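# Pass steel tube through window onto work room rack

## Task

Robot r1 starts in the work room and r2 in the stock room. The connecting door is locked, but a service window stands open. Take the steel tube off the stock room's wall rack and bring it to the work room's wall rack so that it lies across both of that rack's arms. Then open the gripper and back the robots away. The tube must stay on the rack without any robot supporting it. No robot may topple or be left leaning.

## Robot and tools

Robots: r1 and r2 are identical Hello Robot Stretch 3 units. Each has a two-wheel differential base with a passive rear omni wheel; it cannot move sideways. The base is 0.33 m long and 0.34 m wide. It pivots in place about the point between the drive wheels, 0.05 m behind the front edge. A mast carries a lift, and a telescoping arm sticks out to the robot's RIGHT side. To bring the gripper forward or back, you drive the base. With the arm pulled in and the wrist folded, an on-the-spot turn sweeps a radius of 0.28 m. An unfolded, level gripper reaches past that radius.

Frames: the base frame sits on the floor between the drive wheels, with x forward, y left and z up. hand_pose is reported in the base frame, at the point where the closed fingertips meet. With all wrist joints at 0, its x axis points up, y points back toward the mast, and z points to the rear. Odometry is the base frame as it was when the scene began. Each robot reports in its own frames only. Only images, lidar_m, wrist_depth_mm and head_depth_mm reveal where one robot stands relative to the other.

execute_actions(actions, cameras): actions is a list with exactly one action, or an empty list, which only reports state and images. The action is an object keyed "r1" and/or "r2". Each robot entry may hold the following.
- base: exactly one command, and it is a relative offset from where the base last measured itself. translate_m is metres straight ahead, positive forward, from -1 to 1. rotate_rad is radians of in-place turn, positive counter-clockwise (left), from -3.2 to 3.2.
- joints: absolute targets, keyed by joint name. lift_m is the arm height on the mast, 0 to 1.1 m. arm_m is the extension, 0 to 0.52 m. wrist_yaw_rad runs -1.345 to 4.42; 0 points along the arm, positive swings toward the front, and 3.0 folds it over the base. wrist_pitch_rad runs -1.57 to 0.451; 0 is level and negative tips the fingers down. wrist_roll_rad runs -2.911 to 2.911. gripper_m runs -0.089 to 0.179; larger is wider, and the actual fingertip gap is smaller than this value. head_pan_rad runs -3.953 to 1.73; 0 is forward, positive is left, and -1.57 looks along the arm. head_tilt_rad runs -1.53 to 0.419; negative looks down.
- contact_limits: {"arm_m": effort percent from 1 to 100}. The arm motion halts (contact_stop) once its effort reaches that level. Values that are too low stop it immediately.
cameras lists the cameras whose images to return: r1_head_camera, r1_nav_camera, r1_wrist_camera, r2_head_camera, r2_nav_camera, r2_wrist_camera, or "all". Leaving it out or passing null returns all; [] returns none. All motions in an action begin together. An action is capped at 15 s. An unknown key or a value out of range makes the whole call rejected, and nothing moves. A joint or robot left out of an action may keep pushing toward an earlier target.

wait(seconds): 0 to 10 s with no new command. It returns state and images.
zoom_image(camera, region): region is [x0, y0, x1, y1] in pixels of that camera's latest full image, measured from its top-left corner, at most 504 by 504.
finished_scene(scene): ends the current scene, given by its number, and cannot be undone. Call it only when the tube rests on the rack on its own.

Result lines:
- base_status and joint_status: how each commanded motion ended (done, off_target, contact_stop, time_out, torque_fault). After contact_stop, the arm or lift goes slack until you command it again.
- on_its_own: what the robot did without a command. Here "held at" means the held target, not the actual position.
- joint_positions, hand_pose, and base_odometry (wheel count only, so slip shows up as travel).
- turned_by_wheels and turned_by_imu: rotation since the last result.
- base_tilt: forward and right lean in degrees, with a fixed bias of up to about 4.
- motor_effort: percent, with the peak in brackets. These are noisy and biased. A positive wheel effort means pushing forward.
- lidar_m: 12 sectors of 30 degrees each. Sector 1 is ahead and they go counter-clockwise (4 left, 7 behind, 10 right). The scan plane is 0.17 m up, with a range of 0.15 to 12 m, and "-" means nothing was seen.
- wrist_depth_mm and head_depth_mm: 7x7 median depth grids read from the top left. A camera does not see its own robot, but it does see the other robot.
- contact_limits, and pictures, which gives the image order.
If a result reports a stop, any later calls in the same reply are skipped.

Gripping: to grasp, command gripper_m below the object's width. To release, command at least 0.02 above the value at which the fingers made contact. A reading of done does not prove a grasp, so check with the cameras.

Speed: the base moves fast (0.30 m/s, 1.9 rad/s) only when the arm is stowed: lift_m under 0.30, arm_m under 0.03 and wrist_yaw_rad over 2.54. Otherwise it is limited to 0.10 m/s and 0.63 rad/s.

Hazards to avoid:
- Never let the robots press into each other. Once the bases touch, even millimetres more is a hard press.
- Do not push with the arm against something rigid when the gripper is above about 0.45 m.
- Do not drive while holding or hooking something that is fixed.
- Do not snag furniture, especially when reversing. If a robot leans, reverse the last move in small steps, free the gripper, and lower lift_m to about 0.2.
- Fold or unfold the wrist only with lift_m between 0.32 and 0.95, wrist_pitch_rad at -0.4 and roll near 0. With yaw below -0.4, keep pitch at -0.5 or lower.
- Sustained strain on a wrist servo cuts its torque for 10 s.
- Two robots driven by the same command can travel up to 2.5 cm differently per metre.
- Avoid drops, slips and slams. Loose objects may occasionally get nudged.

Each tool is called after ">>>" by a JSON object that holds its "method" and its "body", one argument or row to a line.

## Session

>>> {"method": "execute_actions", "body": {
  "actions": []
}}

Scene clock: 0.00 s.
r1.base_odometry: x=+0.000 y=+0.000 heading=+0.000 (m, m, rad; r1's odometry frame)
r1.turned_by_wheels: +0.000 (rad since the last result)
r1.turned_by_imu: +0.000 (rad since the last result)
r1.base_tilt: forward=-0.1 right=-0.1 (deg)
r1.lidar_m: 2.64 2.55 2.66 2.73 2.65 2.48 1.83 1.76 1.83 2.20 2.12 2.21
r1.head_depth_mm: 2114 2602 2663 2675 2689 2734 2136 / 2096 2867 2976 3025 3075 2942 2152 / 2096 3189 3269 3256 3297 3171 2153 / 2076 2996 3018 3024 3033 2986 2158 / 2065 2795 2836 2855 2852 2836 2172 / 2059 2664 2662 2651 2702 2671 2175 / 2052 2497 2520 2524 2539 2549 2188
r1.base_status: not commanded
r1.joint_positions: lift_m=+0.473 arm_m=-0.001 wrist_yaw_rad=+2.915 wrist_pitch_rad=-0.615 wrist_roll_rad=-0.009 gripper_m=+0.037 head_pan_rad=+0.018 head_tilt_rad=-0.023
r1.joint_status: not commanded
r1.motor_effort: left_wheel=+1 right_wheel=-1 lift_m=+32 arm_m=-1 wrist_yaw_rad=+0 wrist_pitch_rad=+6 wrist_roll_rad=+0 gripper_m=+0 head_pan_rad=+0 head_tilt_rad=+2 (%)
r1.hand_pose: x=+0.0226 y=+0.0466 z=+0.4446 quat_wxyz=(+0.288, +0.690, +0.138, +0.649) (m; r1's base frame)
r1.wrist_depth_mm: - - - - - - - / - - - - - - - / 978 - 986 - - - - / 804 799 811 863 835 852 847 / 710 715 725 711 726 712 731 / 623 618 - 613 637 625 633 / 547 575 - 561 553 558 568
r2.base_odometry: x=+0.000 y=+0.000 heading=+0.000 (m, m, rad; r2's odometry frame)
r2.turned_by_wheels: +0.000 (rad since the last result)
r2.turned_by_imu: +0.000 (rad since the last result)
r2.base_tilt: forward=+0.9 right=-2.1 (deg)
r2.lidar_m: 2.70 2.11 2.06 1.93 1.52 1.50 1.61 2.37 2.68 2.86 2.86 2.82
r2.head_depth_mm: 2077 2797 2846 2846 2862 2877 2211 / 2087 2980 3020 3054 3051 3011 2237 / 2112 3172 3285 3289 3252 3209 2247 / 2072 3270 3465 3478 3493 3263 2235 / 2115 3062 3086 3148 3167 3129 2227 / 2085 2753 2761 2748 2823 2777 2230 / 2119 2474 2471 2467 2521 2498 2217
r2.base_status: not commanded
r2.joint_positions: lift_m=+0.553 arm_m=+0.001 wrist_yaw_rad=+2.953 wrist_pitch_rad=-0.376 wrist_roll_rad=+0.016 gripper_m=+0.037 head_pan_rad=+0.011 head_tilt_rad=-0.010
r2.joint_status: not commanded
r2.motor_effort: left_wheel=+0 right_wheel=-1 lift_m=+30 arm_m=+0 wrist_yaw_rad=+0 wrist_pitch_rad=+8 wrist_roll_rad=+0 gripper_m=+0 head_pan_rad=+1 head_tilt_rad=+2 (%)
r2.hand_pose: x=+0.0217 y=+0.0796 z=+0.5752 quat_wxyz=(+0.198, +0.709, +0.065, +0.674) (m; r2's base frame)
r2.wrist_depth_mm: - - - - - - - / - - - - - - - / - - - - - - - / - - - - - - - / - - - - - - - / 955 933 - 911 954 952 922 / 793 790 782 799 774 807 786
pictures: r1_head_camera (sideways: a quarter turn clockwise sets it upright), r1_nav_camera (sideways: a quarter turn counterclockwise sets it upright), r1_wrist_camera, r2_head_camera (sideways: a quarter turn clockwise sets it upright), r2_nav_camera (sideways: a quarter turn counterclockwise sets it upright), r2_wrist_camera
Images, in order (width x height): r1_head_camera 896x504, r1_nav_camera 672x504, r1_wrist_camera 644x364, r2_head_camera 896x504, r2_nav_camera 672x504, r2_wrist_camera 644x364.

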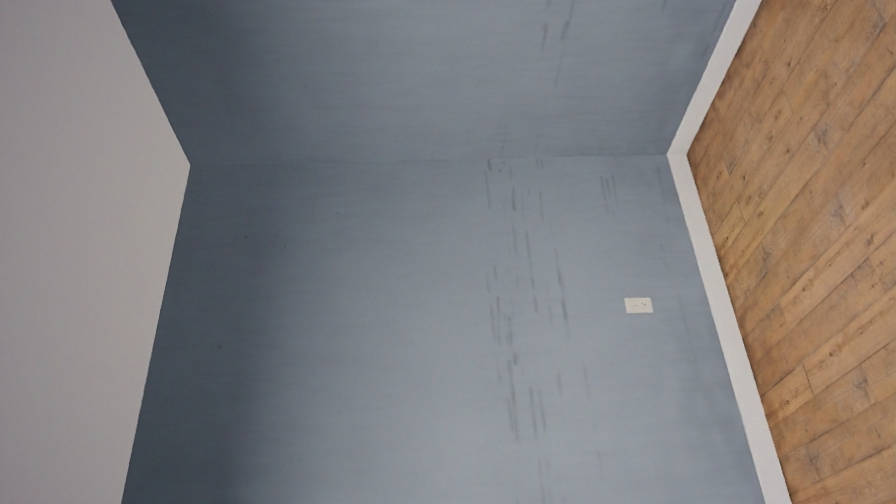

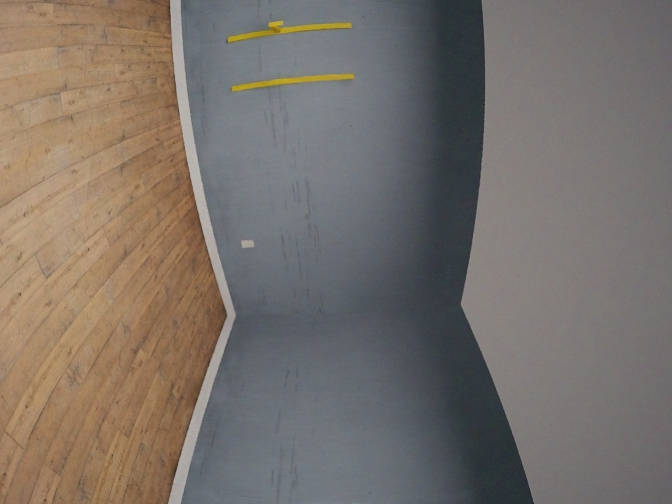

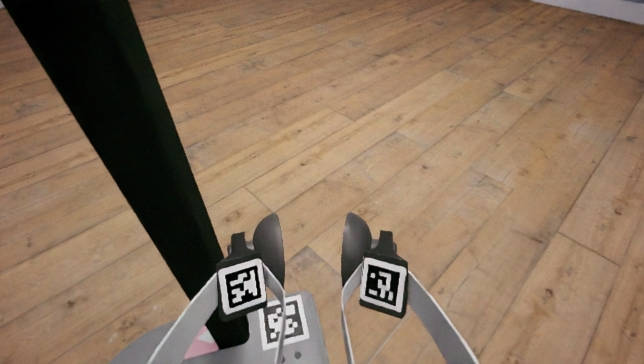

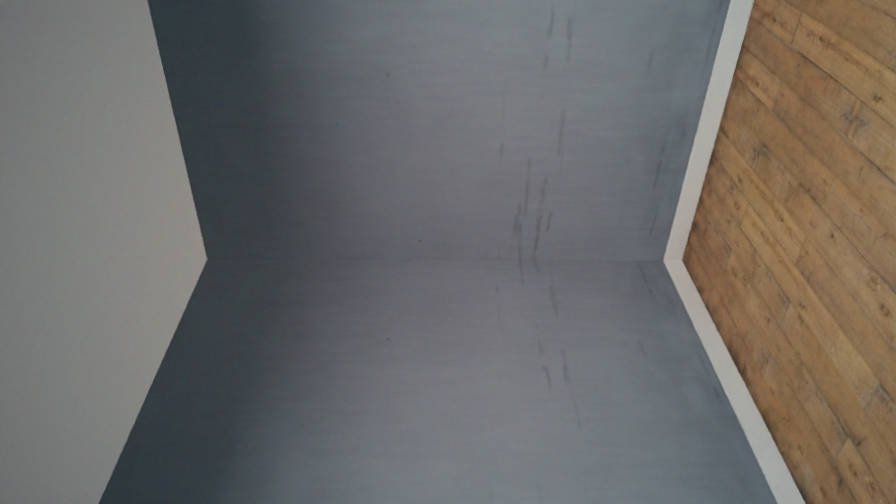

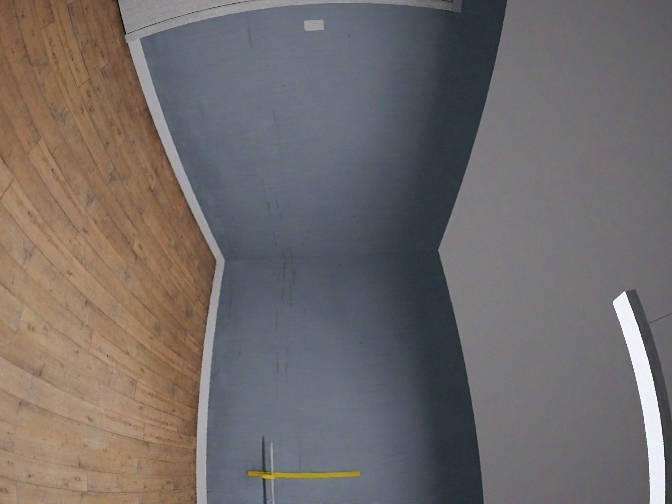

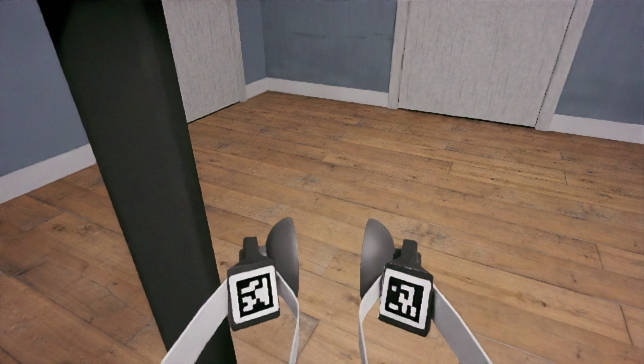

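>>> {"method": "execute_actions", "body": {
  "actions": [
    {"r1":{"base":{"rotate_rad":-2.625},"joints":{"head_tilt_rad":-0.25,"wrist_pitch_rad":-0.4,"lift_m":0.28}},"r2":{"base":{"rotate_rad":-0.79},"joints":{"lift_m":0.28,"wrist_pitch_rad":-0.4,"head_tilt_rad":-0.25}}}
  ],
  "cameras": ["r1_head_camera","r2_head_camera","r1_nav_camera"]
}}

Scene clock: 9.27 s.
r1.base_odometry: x=+0.000 y=+0.000 heading=-2.625 (m, m, rad; r1's odometry frame)
r1.turned_by_wheels: -2.625 (rad since the last result)
r1.turned_by_imu: -2.552 (rad since the last result)
r1.base_tilt: forward=+0.0 right=+0.0 (deg)
r1.lidar_m: 1.76 1.84 2.19 2.12 2.22 2.63 2.54 2.66 2.71 2.63 2.44 1.81
r1.head_depth_mm: 1559 1641 1727 1806 1921 1992 1600 / 1565 - - 1827 1919 2004 1611 / 1559 - - 1829 1920 2004 1606 / 1559 - - 1832 1904 1995 1612 / 1553 - - 1832 1915 1992 1620 / 1549 - - 1830 1901 1985 1627 / 1547 1621 1705 1795 1886 1986 1628
r1.base_status: done
r1.joint_positions: lift_m=+0.280 arm_m=-0.001 wrist_yaw_rad=+2.915 wrist_pitch_rad=-0.423 wrist_roll_rad=-0.009 gripper_m=+0.037 head_pan_rad=+0.018 head_tilt_rad=-0.248
r1.joint_status: all done
r1.motor_effort: left_wheel=+3(16) right_wheel=-2(7) lift_m=+22(27) arm_m=-1(1) wrist_yaw_rad=+0(0) wrist_pitch_rad=+10(8) wrist_roll_rad=+0(0) gripper_m=-1(0) head_pan_rad=+1(0) head_tilt_rad=-2(27) (%)
r1.hand_pose: x=+0.0290 y=+0.0743 z=+0.2920 quat_wxyz=(+0.225, +0.700, +0.071, +0.674) (m; r1's base frame)
r1.wrist_depth_mm: - - - - - - - / - - - - - - - / 965 993 971 988 979 - - / 736 - 742 743 742 744 748 / 589 - 621 597 597 601 596 / 493 485 - 509 519 502 503 / 442 - - 445 427 430 433
r2.base_odometry: x=+0.000 y=+0.000 heading=-0.790 (m, m, rad; r2's odometry frame)
r2.turned_by_wheels: -0.790 (rad since the last result)
r2.turned_by_imu: -0.802 (rad since the last result)
r2.base_tilt: forward=+0.9 right=-2.1 (deg)
r2.lidar_m: 2.81 2.83 2.30 2.06 2.07 1.65 1.50 1.51 1.85 2.67 2.69 3.09
r2.head_depth_mm: 2681 2813 3013 3165 3045 2113 1630 / 2639 2780 2934 3108 3003 2105 1622 / 2612 2750 2900 3081 3011 2103 1625 / 2554 2675 2805 2979 2971 2101 1608 / 2515 2627 2741 2952 2972 2087 1616 / 2475 2593 2753 2890 2943 2089 1618 / 2459 2540 2689 2835 2922 2089 1618
r2.base_status: done
r2.joint_positions: lift_m=+0.280 arm_m=+0.001 wrist_yaw_rad=+2.953 wrist_pitch_rad=-0.415 wrist_roll_rad=+0.016 gripper_m=+0.037 head_pan_rad=+0.011 head_tilt_rad=-0.247
r2.joint_status: all done
r2.motor_effort: left_wheel=+3(9) right_wheel=-2(4) lift_m=+20(25) arm_m=+0(0) wrist_yaw_rad=+0(0) wrist_pitch_rad=+8(9) wrist_roll_rad=+0(0) gripper_m=+0(0) head_pan_rad=+1(0) head_tilt_rad=-2(26) (%)
r2.hand_pose: x=+0.0208 y=+0.0749 z=+0.2938 quat_wxyz=(+0.211, +0.708, +0.079, +0.670) (m; r2's base frame)
r2.wrist_depth_mm: - - - - - - - / - - - - - - - / - - - - - - - / 802 - 789 786 784 781 796 / 645 634 657 643 657 630 632 / 534 532 - 532 543 535 533 / 467 - - - 443 459 456
pictures: r1_head_camera (sideways: a quarter turn clockwise sets it upright), r1_nav_camera (sideways: a quarter turn counterclockwise sets it upright), r2_head_camera (sideways: a quarter turn clockwise sets it upright)
Images, in order (width x height): r1_head_camera 896x504, r1_nav_camera 672x504, r2_head_camera 896x504.

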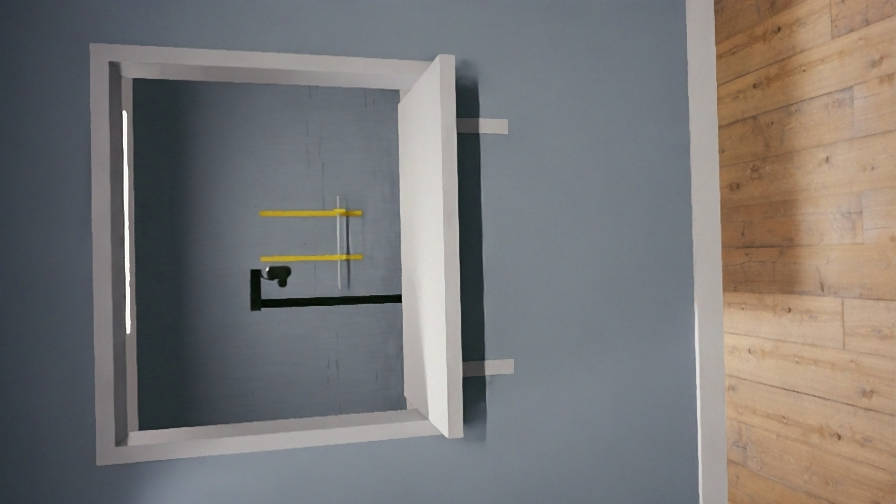

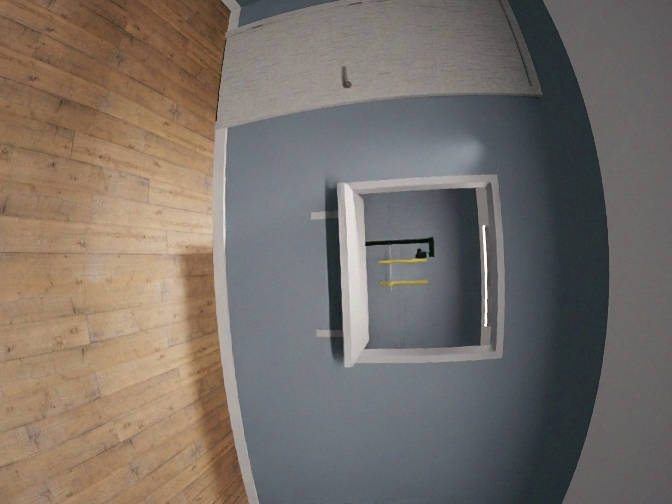

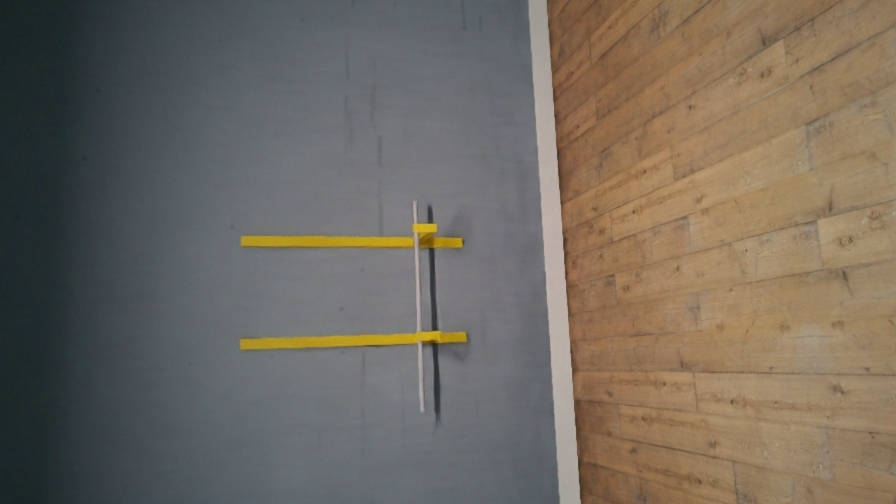

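>>> {"method": "execute_actions", "body": {
  "actions": [
    {"r1":{"base":{"rotate_rad":0.315}},"r2":{"base":{"translate_m":1.0}}}
  ],
  "cameras": []
}}

>>> {"method": "execute_actions", "body": {
  "actions": [
    {"r1":{"base":{"translate_m":0.9}},"r2":{"base":{"translate_m":0.89}}}
  ],
  "cameras": []
}}

>>> {"method": "execute_actions", "body": {
  "actions": [
    {"r1":{"base":{"translate_m":0.33}},"r2":{"base":{"rotate_rad":1.74},"joints":{"lift_m":0.6,"head_pan_rad":-1.5,"head_tilt_rad":-0.6}}}
  ],
  "cameras": ["r2_nav_camera","r2_head_camera"]
}}

Scene clock: 51.53 s.
r1.base_odometry: x=+0.000 y=+0.000 heading=-2.310 (m, m, rad; r1's odometry frame)
r1.turned_by_wheels: +0.315 (rad since the last result)
r1.turned_by_imu: +0.307 (rad since the last result)
r1.base_tilt: forward=+0.0 right=+0.0 (deg)
r1.lidar_m: 1.77 2.13 2.12 2.13 2.58 2.55 2.56 2.93 2.63 2.64 1.96 1.76
r1.head_depth_mm: 1493 - - 1744 1801 1880 1601 / 1530 - - 1800 1875 1957 1604 / 1570 - - 1843 1929 1992 1605 / 1620 1705 1802 1889 1987 2059 1612 / 1678 1768 1852 1960 2082 2097 1623 / 1725 1811 1895 2021 2149 2131 1624 / 1755 1856 1964 2099 2228 2137 1626
r1.base_status: done
r1.joint_positions: lift_m=+0.280 arm_m=-0.001 wrist_yaw_rad=+2.915 wrist_pitch_rad=-0.422 wrist_roll_rad=-0.009 gripper_m=+0.037 head_pan_rad=+0.018 head_tilt_rad=-0.248
r1.joint_status: not commanded
r1.motor_effort: left_wheel=-2(11) right_wheel=+1(6) lift_m=+22(22) arm_m=-1(1) wrist_yaw_rad=+0(0) wrist_pitch_rad=+10(10) wrist_roll_rad=+0(0) gripper_m=+0(0) head_pan_rad=+0(0) head_tilt_rad=-1(1) (%)
r1.hand_pose: x=+0.0290 y=+0.0743 z=+0.2921 quat_wxyz=(+0.225, +0.700, +0.070, +0.674) (m; r1's base frame)
r1.wrist_depth_mm: - - - - - - - / - - - - - - - / 972 966 982 991 984 - - / 738 - 735 747 738 746 744 / 587 - 611 598 598 586 609 / 496 482 - 504 518 502 507 / 437 - - 442 428 433 431
r2.base_odometry: x=+0.704 y=-0.710 heading=-0.790 (m, m, rad; r2's odometry frame)
r2.turned_by_wheels: +0.000 (rad since the last result)
r2.turned_by_imu: -0.004 (rad since the last result)
r2.base_tilt: forward=+0.9 right=-2.2 (deg)
r2.lidar_m: 1.83 1.84 2.25 2.25 2.26 2.71 2.48 2.50 2.76 2.51 2.53 2.03
r2.head_depth_mm: 1709 1815 1924 2014 2132 2098 1620 / 1697 1770 1871 1986 2110 2096 1623 / 1659 1754 1836 1955 2046 2091 1627 / 1637 1724 1806 1879 2023 2077 1619 / 1614 1695 1777 1859 1980 2049 1614 / 1587 1668 1739 1830 1937 2004 1626 / 1572 1635 1715 1788 1898 1985 1616
r2.base_status: done
r2.joint_positions: lift_m=+0.280 arm_m=+0.001 wrist_yaw_rad=+2.953 wrist_pitch_rad=-0.415 wrist_roll_rad=+0.016 gripper_m=+0.037 head_pan_rad=+0.011 head_tilt_rad=-0.248
r2.joint_status: not commanded
r2.motor_effort: left_wheel=+3(13) right_wheel=-2(4) lift_m=+20(21) arm_m=-1(1) wrist_yaw_rad=+0(0) wrist_pitch_rad=+9(8) wrist_roll_rad=+0(0) gripper_m=-1(0) head_pan_rad=+0(1) head_tilt_rad=-1(2) (%)
r2.hand_pose: x=+0.0208 y=+0.0749 z=+0.2937 quat_wxyz=(+0.211, +0.708, +0.079, +0.670) (m; r2's base frame)
r2.wrist_depth_mm: - - - - - - - / - - - - - - - / - - - - - - - / 790 - 802 795 783 798 808 / 634 638 671 640 655 634 633 / 532 536 - 535 540 531 527 / 468 - - - 450 456 453
pictures: none
No camera images: the call's "cameras" was empty. Leave "cameras" out to get every camera's image.

Scene clock: 56.27 s.
r1.base_odometry: x=-0.606 y=-0.665 heading=-2.310 (m, m, rad; r1's odometry frame)
r1.turned_by_wheels: +0.000 (rad since the last result)
r1.turned_by_imu: +0.001 (rad since the last result)
r1.base_tilt: forward=-0.1 right=+0.0 (deg)
r1.lidar_m: 0.92 1.11 1.82 1.84 2.22 3.38 3.39 3.24 2.93 1.64 1.02 0.92
r1.head_depth_mm: 3591 - - - 885 959 1012 / 3267 - - - 890 994 1056 / 793 834 876 921 966 1031 1096 / 822 863 905 957 1010 1069 1140 / 846 886 937 985 1046 1113 1191 / 871 918 970 1026 1086 1163 1245 / 900 947 995 1048 1112 1183 1267
r1.base_status: done
r1.joint_positions: lift_m=+0.280 arm_m=-0.001 wrist_yaw_rad=+2.915 wrist_pitch_rad=-0.422 wrist_roll_rad=-0.009 gripper_m=+0.037 head_pan_rad=+0.018 head_tilt_rad=-0.248
r1.joint_status: not commanded
r1.motor_effort: left_wheel=-2(9) right_wheel=+1(6) lift_m=+23(23) arm_m=-1(1) wrist_yaw_rad=+0(0) wrist_pitch_rad=+10(10) wrist_roll_rad=+0(0) gripper_m=+0(0) head_pan_rad=+0(0) head_tilt_rad=-1(2) (%)
r1.hand_pose: x=+0.0290 y=+0.0743 z=+0.2922 quat_wxyz=(+0.225, +0.700, +0.070, +0.674) (m; r1's base frame)
r1.wrist_depth_mm: - - - - - - - / - - - - - - - / 967 973 981 - 995 - - / 739 - 718 747 736 744 744 / 591 - 607 583 605 603 610 / 490 483 - 511 516 506 502 / 439 - - 443 429 423 437
r2.base_odometry: x=+1.331 y=-1.342 heading=-0.790 (m, m, rad; r2's odometry frame)
r2.turned_by_wheels: +0.000 (rad since the last result)
r2.turned_by_imu: -0.003 (rad since the last result)
r2.base_tilt: forward=+0.9 right=-2.2 (deg)
r2.lidar_m: 0.96 0.96 1.17 2.29 2.41 2.92 3.35 3.35 2.61 2.36 1.67 1.06
r2.head_depth_mm: 871 917 965 1016 1087 1151 1233 / 860 903 949 1002 1063 1126 1200 / 844 884 931 984 1035 1094 1161 / 831 866 904 956 1009 1052 1144 / 819 861 903 947 999 1054 1123 / 805 846 885 928 976 1025 1100 / 795 827 869 913 960 1007 1076
r2.base_status: done
r2.joint_positions: lift_m=+0.280 arm_m=+0.001 wrist_yaw_rad=+2.953 wrist_pitch_rad=-0.415 wrist_roll_rad=+0.016 gripper_m=+0.037 head_pan_rad=+0.011 head_tilt_rad=-0.248
r2.joint_status: not commanded
r2.motor_effort: left_wheel=+2(13) right_wheel=-2(3) lift_m=+21(20) arm_m=-1(0) wrist_yaw_rad=+0(0) wrist_pitch_rad=+9(9) wrist_roll_rad=+0(0) gripper_m=+0(1) head_pan_rad=+1(0) head_tilt_rad=-1(1) (%)
r2.hand_pose: x=+0.0208 y=+0.0749 z=+0.2937 quat_wxyz=(+0.211, +0.708, +0.079, +0.670) (m; r2's base frame)
r2.wrist_depth_mm: - - - - - - 884 / - - - - - - 920 / - - - - - - 924 / 793 - 779 788 793 787 796 / 646 632 662 642 665 636 629 / 535 529 - 536 543 533 532 / 470 - - - 443 458 456
pictures: none
No camera images: the call's "cameras" was empty. Leave "cameras" out to get every camera's image.

Scene clock: 60.00 s.
r1.base_odometry: x=-0.829 y=-0.909 heading=-2.310 (m, m, rad; r1's odometry frame)
r1.turned_by_wheels: +0.000 (rad since the last result)
r1.turned_by_imu: +0.001 (rad since the last result)
r1.base_tilt: forward=-0.1 right=+0.0 (deg)
r1.lidar_m: 0.61 0.74 1.38 1.73 2.09 3.69 3.72 3.38 3.02 1.09 0.68 0.61
r1.head_depth_mm: 489 - - - 837 624 481 / 497 518 543 570 600 633 677 / 513 538 564 594 627 663 704 / 528 555 583 614 647 687 733 / 545 572 602 636 673 716 766 / 562 591 624 659 700 748 799 / 580 612 646 687 729 778 839
r1.base_status: done
r1.joint_positions: lift_m=+0.280 arm_m=-0.001 wrist_yaw_rad=+2.915 wrist_pitch_rad=-0.422 wrist_roll_rad=-0.009 gripper_m=+0.037 head_pan_rad=+0.018 head_tilt_rad=-0.248
r1.joint_status: not commanded
r1.motor_effort: left_wheel=-2(9) right_wheel=+1(7) lift_m=+23(22) arm_m=-1(0) wrist_yaw_rad=+0(0) wrist_pitch_rad=+10(10) wrist_roll_rad=+0(0) gripper_m=+0(0) head_pan_rad=+0(1) head_tilt_rad=-1(2) (%)
r1.hand_pose: x=+0.0290 y=+0.0744 z=+0.2922 quat_wxyz=(+0.225, +0.700, +0.070, +0.674) (m; r1's base frame)
r1.wrist_depth_mm: - - - - - - 750 / - - - - - - 730 / 964 965 981 974 - 974 713 / 751 - 735 757 746 748 682 / 583 - 617 589 600 603 601 / 491 488 - 502 516 499 501 / 440 - - 440 429 428 431
r2.base_odometry: x=+1.331 y=-1.342 heading=+0.950 (m, m, rad; r2's odometry frame)
r2.turned_by_wheels: +1.740 (rad since the last result)
r2.turned_by_imu: +1.761 (rad since the last result)
r2.base_tilt: forward=+0.9 right=-2.2 (deg)
r2.lidar_m: 2.40 2.49 3.36 3.34 3.38 2.45 2.36 1.37 1.00 0.96 0.99 1.35
r2.head_depth_mm: 775 859 970 1085 1246 1426 1261 / 795 878 980 1074 1287 1444 1250 / 800 884 987 1122 1296 1441 1251 / 806 888 998 1121 1308 1427 1245 / 811 898 1003 1092 1319 1453 1250 / 797 891 1011 1111 1328 1470 1249 / 821 908 1025 1137 1355 1482 1251
r2.base_status: done
r2.joint_positions: lift_m=+0.600 arm_m=+0.001 wrist_yaw_rad=+2.953 wrist_pitch_rad=-0.416 wrist_roll_rad=+0.016 gripper_m=+0.037 head_pan_rad=-1.493 head_tilt_rad=-0.593
r2.joint_status: all done
r2.motor_effort: left_wheel=-3(9) right_wheel=+1(5) lift_m=+40(42) arm_m=+0(1) wrist_yaw_rad=+1(0) wrist_pitch_rad=+9(9) wrist_roll_rad=+0(0) gripper_m=+0(1) head_pan_rad=-4(55) head_tilt_rad=-4(33) (%)
r2.hand_pose: x=+0.0208 y=+0.0748 z=+0.6127 quat_wxyz=(+0.211, +0.708, +0.079, +0.670) (m; r2's base frame)
r2.wrist_depth_mm: - - - - - - - / - - - - - - - / - - - - - - - / - - - - - - - / - - - - - - - / 953 964 - 951 973 956 937 / 817 807 802 835 792 823 816
pictures: r2_head_camera (sideways: a quarter turn clockwise sets it upright), r2_nav_camera (sideways: a quarter turn counterclockwise sets it upright)
Images, in order (width x height): r2_head_camera 896x504, r2_nav_camera 672x504.

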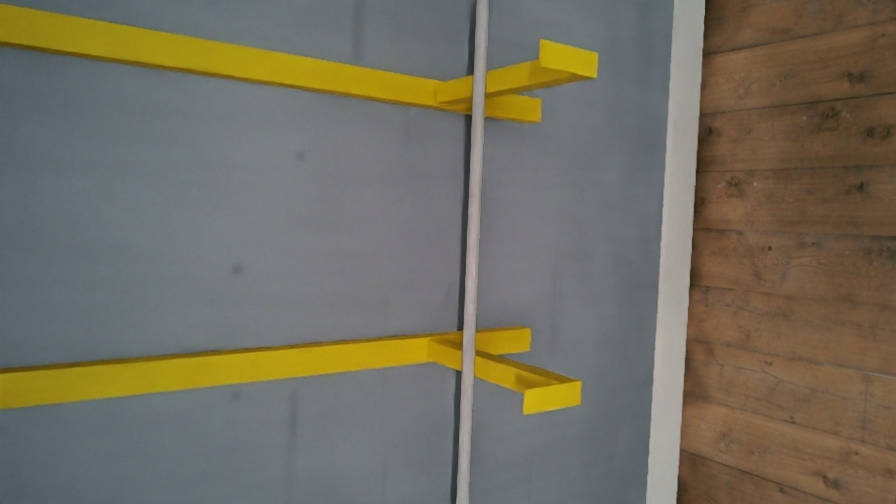

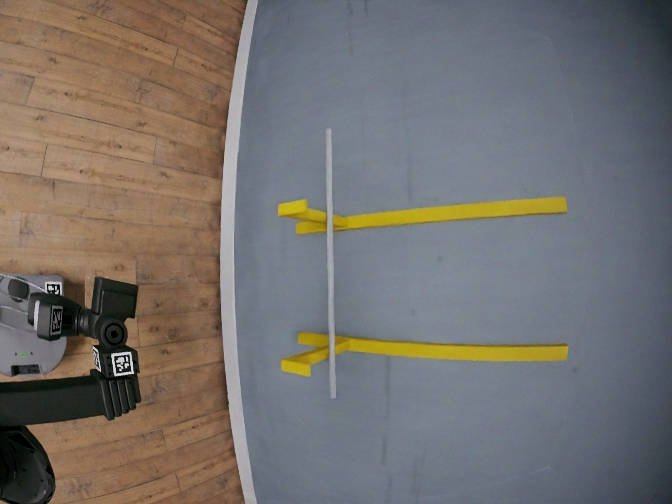

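>>> {"method": "execute_actions", "body": {
  "actions": [
    {"r1":{"base":{"rotate_rad":-0.335},"joints":{"lift_m":0.5}},"r2":{"base":{"translate_m":-0.09},"joints":{"wrist_yaw_rad":0.65,"gripper_m":0.08,"arm_m":0.15}}}
  ],
  "cameras": []
}}

>>> {"method": "execute_actions", "body": {
  "actions": [
    {"r1":{"joints":{"wrist_yaw_rad":1.0,"gripper_m":0.08,"lift_m":0.7,"head_pan_rad":-0.9,"head_tilt_rad":-0.5}},"r2":{"joints":{"wrist_pitch_rad":0,"wrist_roll_rad":1.57,"arm_m":0.33}}}
  ],
  "cameras": ["r2_wrist_camera","r2_head_camera"]
}}

Scene clock: 67.13 s.
r1.base_odometry: x=-0.829 y=-0.909 heading=-2.645 (m, m, rad; r1's odometry frame)
r1.turned_by_wheels: -0.335 (rad since the last result)
r1.turned_by_imu: -0.325 (rad since the last result)
r1.base_tilt: forward=-0.1 right=+0.0 (deg)
r1.lidar_m: 0.61 0.63 0.83 1.72 1.79 2.46 3.68 3.81 3.14 2.32 0.86 0.63
r1.head_depth_mm: 3290 - - - 886 625 482 / 3259 - - - 891 627 484 / 3229 - - - 893 630 484 / 3255 - - - 899 630 486 / 499 523 549 575 609 646 692 / 502 525 552 580 613 649 687 / 500 524 550 579 609 646 686
r1.base_status: done
r1.joint_positions: lift_m=+0.500 arm_m=-0.001 wrist_yaw_rad=+2.915 wrist_pitch_rad=-0.421 wrist_roll_rad=-0.009 gripper_m=+0.037 head_pan_rad=+0.018 head_tilt_rad=-0.248
r1.joint_status: all done
r1.motor_effort: left_wheel=+3(12) right_wheel=-2(6) lift_m=+42(43) arm_m=-1(1) wrist_yaw_rad=+1(0) wrist_pitch_rad=+10(10) wrist_roll_rad=+0(0) gripper_m=+0(0) head_pan_rad=+1(1) head_tilt_rad=-2(1) (%)
r1.hand_pose: x=+0.0290 y=+0.0744 z=+0.5115 quat_wxyz=(+0.225, +0.700, +0.070, +0.674) (m; r1's base frame)
r1.wrist_depth_mm: - - - - - 703 543 / - - - - - 705 554 / - - - - - 758 562 / - - - - - 774 576 / 900 - 944 880 901 805 591 / 735 729 - 751 788 741 604 / 640 660 650 660 655 646 594
r2.base_odometry: x=+1.278 y=-1.415 heading=+0.950 (m, m, rad; r2's odometry frame)
r2.turned_by_wheels: +0.000 (rad since the last result)
r2.turned_by_imu: -0.001 (rad since the last result)
r2.base_tilt: forward=+0.9 right=-2.2 (deg)
r2.lidar_m: 2.49 2.58 3.49 3.35 3.21 2.36 2.27 1.37 1.00 0.96 0.99 1.35
r2.head_depth_mm: 789 875 974 1104 1270 1419 1277 / 781 864 980 1094 1279 1442 - / 800 886 991 1100 1304 1439 - / 803 894 997 1119 1312 1453 1202 / 810 898 1007 1120 1322 1462 1254 / 816 898 999 1094 1338 1470 1250 / 809 901 1022 1137 1346 1473 1243
r2.base_status: done
r2.joint_positions: lift_m=+0.600 arm_m=+0.150 wrist_yaw_rad=+0.653 wrist_pitch_rad=-0.416 wrist_roll_rad=+0.016 gripper_m=+0.080 head_pan_rad=-1.493 head_tilt_rad=-0.593
r2.joint_status: all done
r2.motor_effort: left_wheel=-3(10) right_wheel=+1(2) lift_m=+39(39) arm_m=+4(4) wrist_yaw_rad=-3(4) wrist_pitch_rad=+9(9) wrist_roll_rad=+0(0) gripper_m=+0(98) head_pan_rad=-4(4) head_tilt_rad=-4(4) (%)
r2.hand_pose: x=+0.1150 y=-0.4731 z=+0.6127 quat_wxyz=(+0.698, +0.361, -0.614, +0.081) (m; r2's base frame)
r2.wrist_depth_mm: - - 870 407 552 499 433 / - - 953 751 603 528 458 / - - - 807 659 562 480 / - - - 913 722 595 512 / - - - 986 795 623 544 / 949 943 936 954 903 655 574 / 816 825 821 818 802 696 616
pictures: none
No camera images: the call's "cameras" was empty. Leave "cameras" out to get every camera's image.

Scene clock: 69.80 s.
r1.base_odometry: x=-0.829 y=-0.909 heading=-2.645 (m, m, rad; r1's odometry frame)
r1.turned_by_wheels: +0.000 (rad since the last result)
r1.turned_by_imu: +0.000 (rad since the last result)
r1.base_tilt: forward=+0.0 right=+0.1 (deg)
r1.lidar_m: 0.61 0.63 0.83 1.72 1.78 2.46 3.69 3.83 3.13 2.33 0.86 0.63
r1.head_depth_mm: 1459 1678 1982 2373 2008 1594 1314 / 1191 1339 1524 1781 1936 1592 1318 / 1006 1109 1202 1363 1610 1602 1323 / 926 1008 1080 843 1288 1450 1319 / 3529 3844 1149 803 1073 1198 1264 / 3811 - - 806 644 1011 1116 / - - - 804 597 876 954
r1.base_status: not commanded
r1.joint_positions: lift_m=+0.700 arm_m=-0.001 wrist_yaw_rad=+1.004 wrist_pitch_rad=-0.421 wrist_roll_rad=-0.009 gripper_m=+0.080 head_pan_rad=-0.893 head_tilt_rad=-0.494
r1.joint_status: all done
r1.motor_effort: left_wheel=+3(3) right_wheel=-2(2) lift_m=+42(43) arm_m=-1(1) wrist_yaw_rad=-2(2) wrist_pitch_rad=+10(10) wrist_roll_rad=+0(0) gripper_m=+0(99) head_pan_rad=-2(32) head_tilt_rad=-4(24) (%)
r1.hand_pose: x=+0.1675 y=-0.2643 z=+0.7116 quat_wxyz=(+0.680, +0.461, -0.532, +0.205) (m; r1's base frame)
r1.wrist_depth_mm: 384 431 512 574 698 889 - / 404 462 540 639 773 - - / 436 493 580 704 885 - - / 469 529 637 773 - - - / 491 582 697 872 - - - / 536 619 813 939 - - - / 572 690 821 858 865 862 863
r2.base_odometry: x=+1.278 y=-1.415 heading=+0.950 (m, m, rad; r2's odometry frame)
r2.turned_by_wheels: +0.000 (rad since the last result)
r2.turned_by_imu: -0.001 (rad since the last result)
r2.base_tilt: forward=+0.9 right=-2.1 (deg)
r2.lidar_m: 2.49 2.57 3.47 3.34 3.24 2.36 2.27 1.37 0.99 0.96 0.99 1.35
r2.head_depth_mm: 791 875 975 1100 1270 1431 1247 / 780 865 979 1095 1228 1404 1252 / 800 886 987 1103 1240 1404 1257 / 806 891 998 1114 1279 1441 1246 / 810 897 1009 1123 1347 1462 1251 / 813 906 1002 1092 1340 1465 1255 / 806 898 1019 1135 1343 1463 1252
r2.base_status: not commanded
r2.joint_positions: lift_m=+0.600 arm_m=+0.330 wrist_yaw_rad=+0.652 wrist_pitch_rad=-0.020 wrist_roll_rad=+1.570 gripper_m=+0.080 head_pan_rad=-1.493 head_tilt_rad=-0.593
r2.joint_status: all done
r2.motor_effort: left_wheel=-3(3) right_wheel=+1(1) lift_m=+40(40) arm_m=+3(3) wrist_yaw_rad=-2(4) wrist_pitch_rad=+11(12) wrist_roll_rad=+0(2) gripper_m=+0(0) head_pan_rad=-3(4) head_tilt_rad=-4(4) (%)
r2.hand_pose: x=+0.1338 y=-0.6779 z=+0.7088 quat_wxyz=(+0.004, +0.320, -0.947, -0.010) (m; r2's base frame)
r2.wrist_depth_mm: 378 376 370 358 367 361 362 / 425 419 416 402 412 405 404 / 479 473 469 458 465 461 458 / 564 557 553 477 541 537 527 / 678 678 638 404 635 628 634 / 854 843 820 458 801 796 771 / - - - 964 - - 879
pictures: r2_head_camera (sideways: a quarter turn clockwise sets it upright), r2_wrist_camera
Images, in order (width x height): r2_head_camera 896x504, r2_wrist_camera 644x364.

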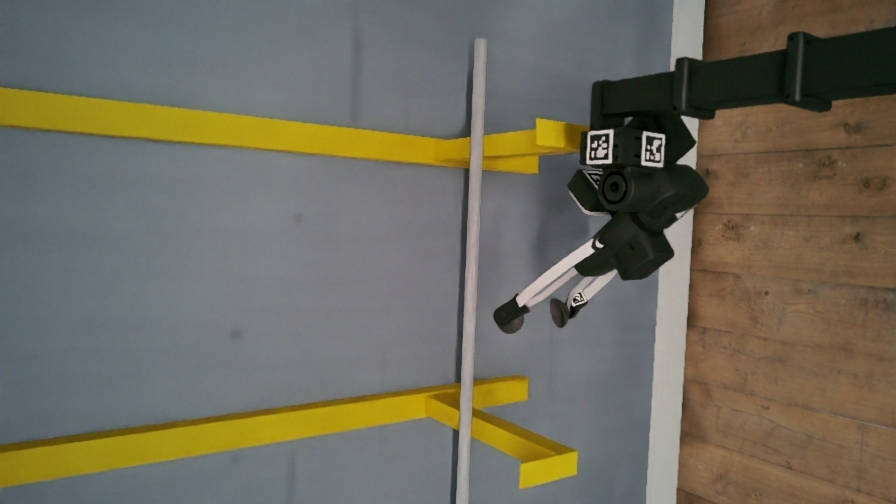

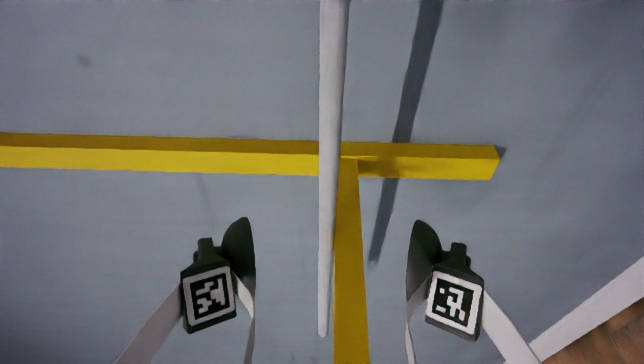

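>>> {"method": "execute_actions", "body": {
  "actions": [
    {"r1":{"joints":{"wrist_pitch_rad":0,"wrist_roll_rad":1.57,"lift_m":0.85}},"r2":{"joints":{"arm_m":0.43,"gripper_m":0.05,"lift_m":0.603},"contact_limits":{"arm_m":12}}}
  ],
  "cameras": ["r2_wrist_camera","r2_head_camera","r2_nav_camera"]
}}

Scene clock: 74.90 s.
r1.base_odometry: x=-0.829 y=-0.909 heading=-2.645 (m, m, rad; r1's odometry frame)
r1.turned_by_wheels: +0.000 (rad since the last result)
r1.turned_by_imu: +0.001 (rad since the last result)
r1.base_tilt: forward=+0.0 right=-0.1 (deg)
r1.lidar_m: 0.61 0.64 0.83 1.72 1.79 2.47 3.68 3.84 3.16 2.32 0.86 0.63
r1.head_depth_mm: 1461 1680 2000 2366 2000 1597 1319 / 1187 1340 1524 1770 1938 1595 1350 / 1006 1111 1200 1358 1605 1646 1292 / 924 1011 1082 844 1277 1397 1320 / 3486 3872 1150 804 1073 1200 1261 / 3834 - - 804 645 1009 1116 / - - - 807 596 876 953
r1.base_status: not commanded
r1.joint_positions: lift_m=+0.850 arm_m=-0.001 wrist_yaw_rad=+1.004 wrist_pitch_rad=-0.025 wrist_roll_rad=+1.566 gripper_m=+0.080 head_pan_rad=-0.893 head_tilt_rad=-0.494
r1.joint_status: all done
r1.motor_effort: left_wheel=+3(3) right_wheel=-2(2) lift_m=+41(44) arm_m=-1(1) wrist_yaw_rad=-2(3) wrist_pitch_rad=+11(12) wrist_roll_rad=+1(4) gripper_m=+0(1) head_pan_rad=-2(2) head_tilt_rad=-5(4) (%)
r1.hand_pose: x=+0.1942 y=-0.2812 z=+0.9576 quat_wxyz=(+0.009, +0.481, -0.877, -0.010) (m; r1's base frame)
r1.wrist_depth_mm: 766 783 789 754 791 832 866 / 854 - - 719 736 763 756 / 966 - - 758 680 688 710 / 922 - - 820 633 658 651 / - - - 844 588 594 609 / - - - - 460 567 575 / - - - - 531 537 533
r2.base_odometry: x=+1.278 y=-1.415 heading=+0.950 (m, m, rad; r2's odometry frame)
r2.turned_by_wheels: +0.000 (rad since the last result)
r2.turned_by_imu: -0.001 (rad since the last result)
r2.base_tilt: forward=+0.8 right=-2.1 (deg)
r2.lidar_m: 2.49 2.57 3.46 3.34 3.25 2.36 2.27 1.37 0.99 0.96 1.00 1.35
r2.head_depth_mm: 791 873 979 1099 1271 1436 1277 / 781 866 978 1093 - 1429 1251 / 799 887 990 1101 - 1444 1253 / 805 890 998 1110 1369 1441 1254 / 810 897 1007 1125 1331 1455 1253 / 816 900 1001 1096 1342 1468 1254 / 811 898 1018 1139 1347 1475 1250
r2.base_status: not commanded
r2.joint_positions: lift_m=+0.603 arm_m=+0.430 wrist_yaw_rad=+0.652 wrist_pitch_rad=-0.020 wrist_roll_rad=+1.570 gripper_m=+0.050 head_pan_rad=-1.493 head_tilt_rad=-0.593
r2.joint_status: all done
r2.motor_effort: left_wheel=-3(2) right_wheel=+1(1) lift_m=+40(42) arm_m=+4(4) wrist_yaw_rad=-2(2) wrist_pitch_rad=+11(11) wrist_roll_rad=+0(0) gripper_m=-1(99) head_pan_rad=-4(4) head_tilt_rad=-4(4) (%)
r2.contact_limits: arm_m 12 (drawing in: default 20, maximum 32; extending or still: default 27, maximum 44)
r2.hand_pose: x=+0.1337 y=-0.7779 z=+0.7118 quat_wxyz=(+0.004, +0.320, -0.947, -0.010) (m; r2's base frame)
r2.wrist_depth_mm: 273 272 271 118 266 264 262 / 307 308 303 133 299 296 294 / 354 350 347 327 339 336 331 / 402 403 406 375 397 386 388 / 490 488 414 380 406 442 460 / 631 615 581 338 558 566 558 / 845 805 839 333 805 747 736
pictures: r2_head_camera (sideways: a quarter turn clockwise sets it upright), r2_nav_camera (sideways: a quarter turn counterclockwise sets it upright), r2_wrist_camera
Images, in order (width x height): r2_head_camera 896x504, r2_nav_camera 672x504, r2_wrist_camera 644x364.

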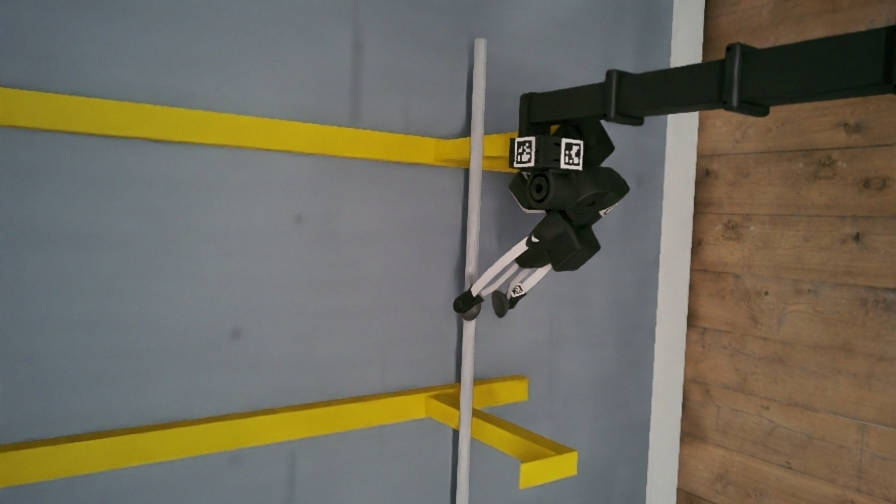

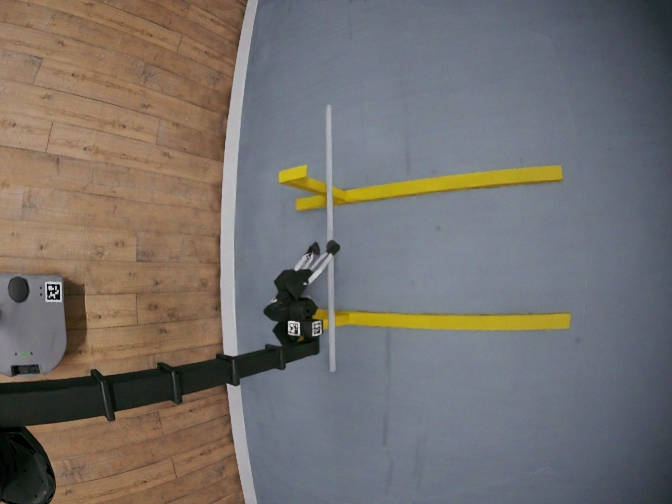

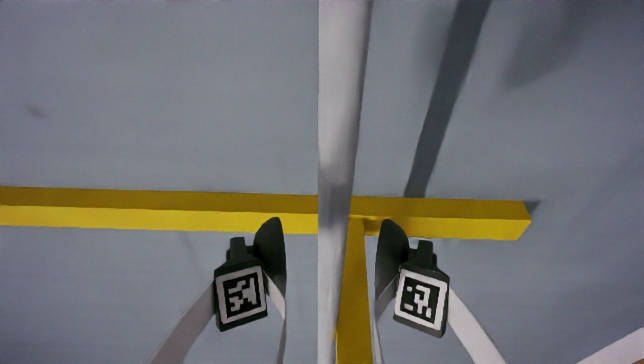

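>>> {"method": "execute_actions", "body": {
  "actions": [
    {"r2":{"joints":{"arm_m":0.474,"gripper_m":0.04},"contact_limits":{"arm_m":10}}}
  ],
  "cameras": ["r2_wrist_camera","r2_head_camera"]
}}

Scene clock: 79.33 s.
r1.base_odometry: x=-0.829 y=-0.909 heading=-2.645 (m, m, rad; r1's odometry frame)
r1.turned_by_wheels: +0.000 (rad since the last result)
r1.turned_by_imu: +0.000 (rad since the last result)
r1.base_tilt: forward=-0.1 right=+0.0 (deg)
r1.lidar_m: 0.61 0.64 0.83 1.72 1.78 2.46 3.67 3.83 3.12 2.32 0.86 0.63
r1.head_depth_mm: 1461 1683 1986 2347 2015 1595 1315 / 1191 1337 1526 1782 1941 1597 1353 / 1004 1109 1200 1352 1601 1642 1286 / 926 1008 1081 843 1268 1398 1319 / 3531 3899 1152 803 1070 1198 1262 / 3810 - - 804 643 1015 1119 / - - - 805 596 877 954
r1.base_status: not commanded
r1.joint_positions: lift_m=+0.850 arm_m=-0.001 wrist_yaw_rad=+1.004 wrist_pitch_rad=-0.025 wrist_roll_rad=+1.566 gripper_m=+0.080 head_pan_rad=-0.893 head_tilt_rad=-0.494
r1.joint_status: not commanded
r1.motor_effort: left_wheel=+3(3) right_wheel=-2(2) lift_m=+41(41) arm_m=-1(1) wrist_yaw_rad=-2(2) wrist_pitch_rad=+11(11) wrist_roll_rad=+1(2) gripper_m=+0(0) head_pan_rad=-2(3) head_tilt_rad=-4(3) (%)
r1.hand_pose: x=+0.1942 y=-0.2812 z=+0.9576 quat_wxyz=(+0.009, +0.481, -0.877, -0.010) (m; r1's base frame)
r1.wrist_depth_mm: 772 785 800 775 805 818 843 / 895 - - 735 730 756 757 / 956 - - 784 686 695 703 / 919 - - 799 647 640 648 / - - - 853 599 614 608 / - - - - 459 573 571 / - - - - 525 536 548
r2.base_odometry: x=+1.278 y=-1.415 heading=+0.951 (m, m, rad; r2's odometry frame)
r2.turned_by_wheels: +0.001 (rad since the last result)
r2.turned_by_imu: +0.001 (rad since the last result)
r2.base_tilt: forward=+0.9 right=-2.2 (deg)
r2.lidar_m: 2.48 2.57 3.49 3.34 3.23 2.35 2.27 1.37 1.00 0.96 0.99 1.35
r2.head_depth_mm: 791 870 971 1102 1269 1426 1265 / 783 865 978 1089 - 1434 1246 / 801 886 988 1101 - 1438 1245 / 805 893 1002 1118 1357 1447 1252 / 811 900 1009 1123 1330 1450 1251 / 816 902 1007 1098 1334 1476 1255 / 805 901 1022 1138 1350 1468 1257
r2.base_status: not commanded
r2.joint_positions: lift_m=+0.603 arm_m=+0.433 wrist_yaw_rad=+0.647 wrist_pitch_rad=-0.020 wrist_roll_rad=+1.570 gripper_m=+0.040 head_pan_rad=-1.493 head_tilt_rad=-0.593
r2.joint_status: arm_m contact_stop (moved +0.004 of +0.044); the others done
r2.on_its_own: arm_m is slack since a contact_stop, until your next command for it (your +0.474 is given up)
r2.motor_effort: left_wheel=+12(11) right_wheel=-14(14) lift_m=+40(40) arm_m=+0(14) wrist_yaw_rad=+3(7) wrist_pitch_rad=+11(11) wrist_roll_rad=+0(0) gripper_m=-2(51) head_pan_rad=-4(4) head_tilt_rad=-4(4) (%)
r2.contact_limits: arm_m 10 (drawing in: default 20, maximum 32; extending or still: default 27, maximum 44)
r2.hand_pose: x=+0.1328 y=-0.7823 z=+0.7118 quat_wxyz=(+0.004, +0.318, -0.948, -0.010) (m; r2's base frame)
r2.wrist_depth_mm: 270 269 268 114 263 261 260 / 305 302 301 129 294 294 292 / 347 344 342 319 336 330 329 / 403 402 398 369 388 383 384 / 487 483 417 368 399 426 448 / 616 604 565 332 - 565 552 / 815 806 837 328 796 728 709
pictures: r2_head_camera (sideways: a quarter turn clockwise sets it upright), r2_wrist_camera
Images, in order (width x height): r2_head_camera 896x504, r2_wrist_camera 644x364.

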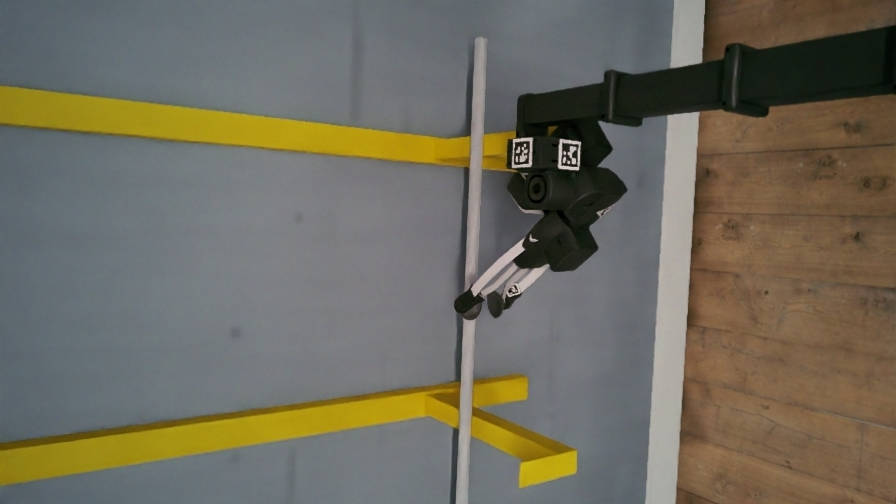

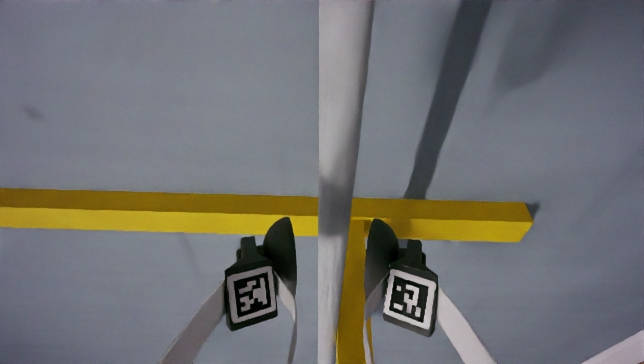

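>>> {"method": "execute_actions", "body": {
  "actions": [
    {"r2":{"base":{"translate_m":0.05},"joints":{"arm_m":0.42,"wrist_yaw_rad":0.4,"gripper_m":0.05}}}
  ],
  "cameras": []
}}

>>> {"method": "execute_actions", "body": {
  "actions": [
    {"r2":{"joints":{"arm_m":0.442,"gripper_m":0.038},"contact_limits":{"arm_m":10}}}
  ],
  "cameras": ["r2_wrist_camera","r2_head_camera"]
}}

Scene clock: 88.17 s.
r1.base_odometry: x=-0.829 y=-0.909 heading=-2.645 (m, m, rad; r1's odometry frame)
r1.turned_by_wheels: +0.000 (rad since the last result)
r1.turned_by_imu: +0.000 (rad since the last result)
r1.base_tilt: forward=-0.1 right=+0.0 (deg)
r1.lidar_m: 0.61 0.64 0.83 1.72 1.79 2.46 3.69 3.83 3.14 2.33 0.86 0.63
r1.head_depth_mm: 1455 1692 1982 2363 1999 1589 1323 / 1189 1330 1524 1775 1933 1599 1350 / 1006 1107 1199 1357 1602 1637 1291 / 924 1010 1076 844 1278 1397 1320 / 3530 3853 1149 803 1073 1202 1263 / 3782 - - 806 643 1010 1119 / - - - 806 597 877 955
r1.base_status: not commanded
r1.joint_positions: lift_m=+0.850 arm_m=-0.001 wrist_yaw_rad=+1.004 wrist_pitch_rad=-0.025 wrist_roll_rad=+1.566 gripper_m=+0.080 head_pan_rad=-0.893 head_tilt_rad=-0.494
r1.joint_status: not commanded
r1.motor_effort: left_wheel=+3(3) right_wheel=-2(2) lift_m=+41(42) arm_m=-1(1) wrist_yaw_rad=-2(2) wrist_pitch_rad=+11(11) wrist_roll_rad=+2(2) gripper_m=+0(0) head_pan_rad=-2(2) head_tilt_rad=-3(3) (%)
r1.hand_pose: x=+0.1942 y=-0.2812 z=+0.9576 quat_wxyz=(+0.009, +0.481, -0.877, -0.010) (m; r1's base frame)
r1.wrist_depth_mm: 757 766 786 767 789 816 817 / 883 - - 751 738 746 788 / 948 - - 745 675 692 709 / 931 - - 797 644 646 651 / - - - 841 600 597 605 / - - - - 461 559 575 / - - - - 524 535 540
r2.base_odometry: x=+1.307 y=-1.375 heading=+0.951 (m, m, rad; r2's odometry frame)
r2.turned_by_wheels: +0.000 (rad since the last result)
r2.turned_by_imu: -0.002 (rad since the last result)
r2.base_tilt: forward=+0.9 right=-2.1 (deg)
r2.lidar_m: 2.44 2.53 3.40 3.34 3.31 2.40 2.32 1.37 1.00 0.96 0.99 1.35
r2.head_depth_mm: 779 872 975 1082 1270 1432 1277 / 786 867 965 1055 1163 1440 1243 / 799 884 990 1125 - 1433 1248 / 805 892 995 1112 1348 1437 1249 / 810 902 1005 1120 1322 1451 1251 / 803 891 998 1088 1329 1475 1252 / 820 912 1019 1144 1343 1474 1250
r2.base_status: done
r2.joint_positions: lift_m=+0.603 arm_m=+0.420 wrist_yaw_rad=+0.403 wrist_pitch_rad=-0.020 wrist_roll_rad=+1.570 gripper_m=+0.050 head_pan_rad=-1.493 head_tilt_rad=-0.593
r2.joint_status: all done
r2.motor_effort: left_wheel=-3(12) right_wheel=+1(9) lift_m=+39(40) arm_m=-4(3) wrist_yaw_rad=-3(9) wrist_pitch_rad=+11(11) wrist_roll_rad=+0(0) gripper_m=+0(53) head_pan_rad=-4(4) head_tilt_rad=-4(4) (%)
r2.hand_pose: x=+0.0790 y=-0.8005 z=+0.7118 quat_wxyz=(+0.003, +0.200, -0.980, -0.010) (m; r2's base frame)
r2.wrist_depth_mm: 265 262 262 119 257 255 256 / 286 285 281 129 278 278 276 / 314 311 309 297 304 301 300 / 344 342 338 325 336 332 328 / 384 377 368 356 363 366 362 / 390 388 392 361 392 383 405 / 492 490 496 323 481 466 462
pictures: none
No camera images: the call's "cameras" was empty. Leave "cameras" out to get every camera's image.

Scene clock: 89.23 s.
r1.base_odometry: x=-0.829 y=-0.909 heading=-2.645 (m, m, rad; r1's odometry frame)
r1.turned_by_wheels: +0.000 (rad since the last result)
r1.turned_by_imu: +0.000 (rad since the last result)
r1.base_tilt: forward=-0.1 right=+0.0 (deg)
r1.lidar_m: 0.61 0.63 0.83 1.72 1.79 2.47 3.68 3.82 3.13 2.34 0.86 0.63
r1.head_depth_mm: 1459 1686 1977 2369 2010 1591 1319 / 1194 1339 1530 1772 1946 1595 1348 / 1006 1115 1196 1353 1608 1641 1288 / 924 1010 1077 843 1272 1397 1327 / 3487 3859 1151 803 1073 1200 1259 / 3828 - - 804 643 1012 1119 / - - - 806 597 878 953
r1.base_status: not commanded
r1.joint_positions: lift_m=+0.850 arm_m=-0.001 wrist_yaw_rad=+1.004 wrist_pitch_rad=-0.025 wrist_roll_rad=+1.566 gripper_m=+0.080 head_pan_rad=-0.893 head_tilt_rad=-0.494
r1.joint_status: not commanded
r1.motor_effort: left_wheel=+3(3) right_wheel=-2(2) lift_m=+42(41) arm_m=-1(1) wrist_yaw_rad=-2(3) wrist_pitch_rad=+11(11) wrist_roll_rad=+1(1) gripper_m=+0(0) head_pan_rad=-2(2) head_tilt_rad=-4(3) (%)
r1.hand_pose: x=+0.1942 y=-0.2812 z=+0.9576 quat_wxyz=(+0.009, +0.481, -0.877, -0.010) (m; r1's base frame)
r1.wrist_depth_mm: 746 772 788 782 798 834 807 / 878 - - 751 750 767 776 / 951 - - 763 677 685 703 / 922 - - 793 633 640 670 / - - - 835 612 610 616 / - - - - 462 567 578 / - - - - 516 542 545
r2.base_odometry: x=+1.307 y=-1.375 heading=+0.951 (m, m, rad; r2's odometry frame)
r2.turned_by_wheels: +0.000 (rad since the last result)
r2.turned_by_imu: +0.000 (rad since the last result)
r2.base_tilt: forward=+0.9 right=-2.1 (deg)
r2.lidar_m: 2.44 2.53 3.38 3.35 3.32 2.41 2.31 1.37 1.00 0.96 0.99 1.36
r2.head_depth_mm: 778 874 973 1078 1273 1432 1281 / 789 866 967 1054 - 1435 1251 / 799 886 986 1115 - 1433 1256 / 806 892 1001 1115 1346 1439 1257 / 811 898 1004 1120 1321 1452 1256 / 802 891 997 1085 1331 1465 1252 / 818 909 1021 1144 1347 1476 1254
r2.base_status: not commanded
r2.joint_positions: lift_m=+0.603 arm_m=+0.442 wrist_yaw_rad=+0.403 wrist_pitch_rad=-0.020 wrist_roll_rad=+1.570 gripper_m=+0.038 head_pan_rad=-1.493 head_tilt_rad=-0.593
r2.joint_status: all done
r2.motor_effort: left_wheel=-2(3) right_wheel=+1(1) lift_m=+39(39) arm_m=+3(2) wrist_yaw_rad=-3(4) wrist_pitch_rad=+11(11) wrist_roll_rad=+0(0) gripper_m=-1(60) head_pan_rad=-4(3) head_tilt_rad=-4(4) (%)
r2.contact_limits: arm_m 10 (drawing in: default 20, maximum 32; extending or still: default 27, maximum 44)
r2.hand_pose: x=+0.0789 y=-0.8218 z=+0.7118 quat_wxyz=(+0.003, +0.200, -0.980, -0.010) (m; r2's base frame)
r2.wrist_depth_mm: 243 244 241 97 239 237 236 / 265 263 261 106 258 256 255 / 289 288 285 116 280 280 277 / 316 313 314 129 309 306 304 / 356 351 344 143 333 336 338 / 372 367 371 159 362 363 373 / 450 447 458 309 440 425 423
pictures: r2_head_camera (sideways: a quarter turn clockwise sets it upright), r2_wrist_camera
Images, in order (width x height): r2_head_camera 896x504, r2_wrist_camera 644x364.

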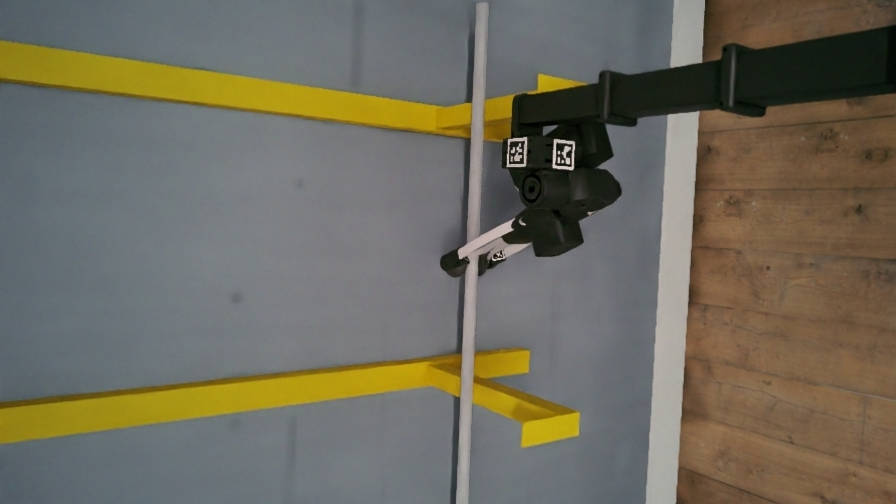

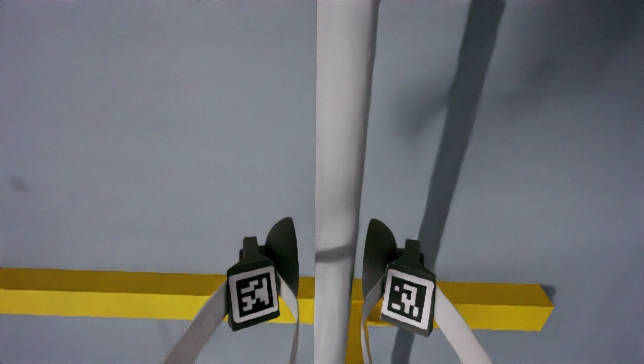

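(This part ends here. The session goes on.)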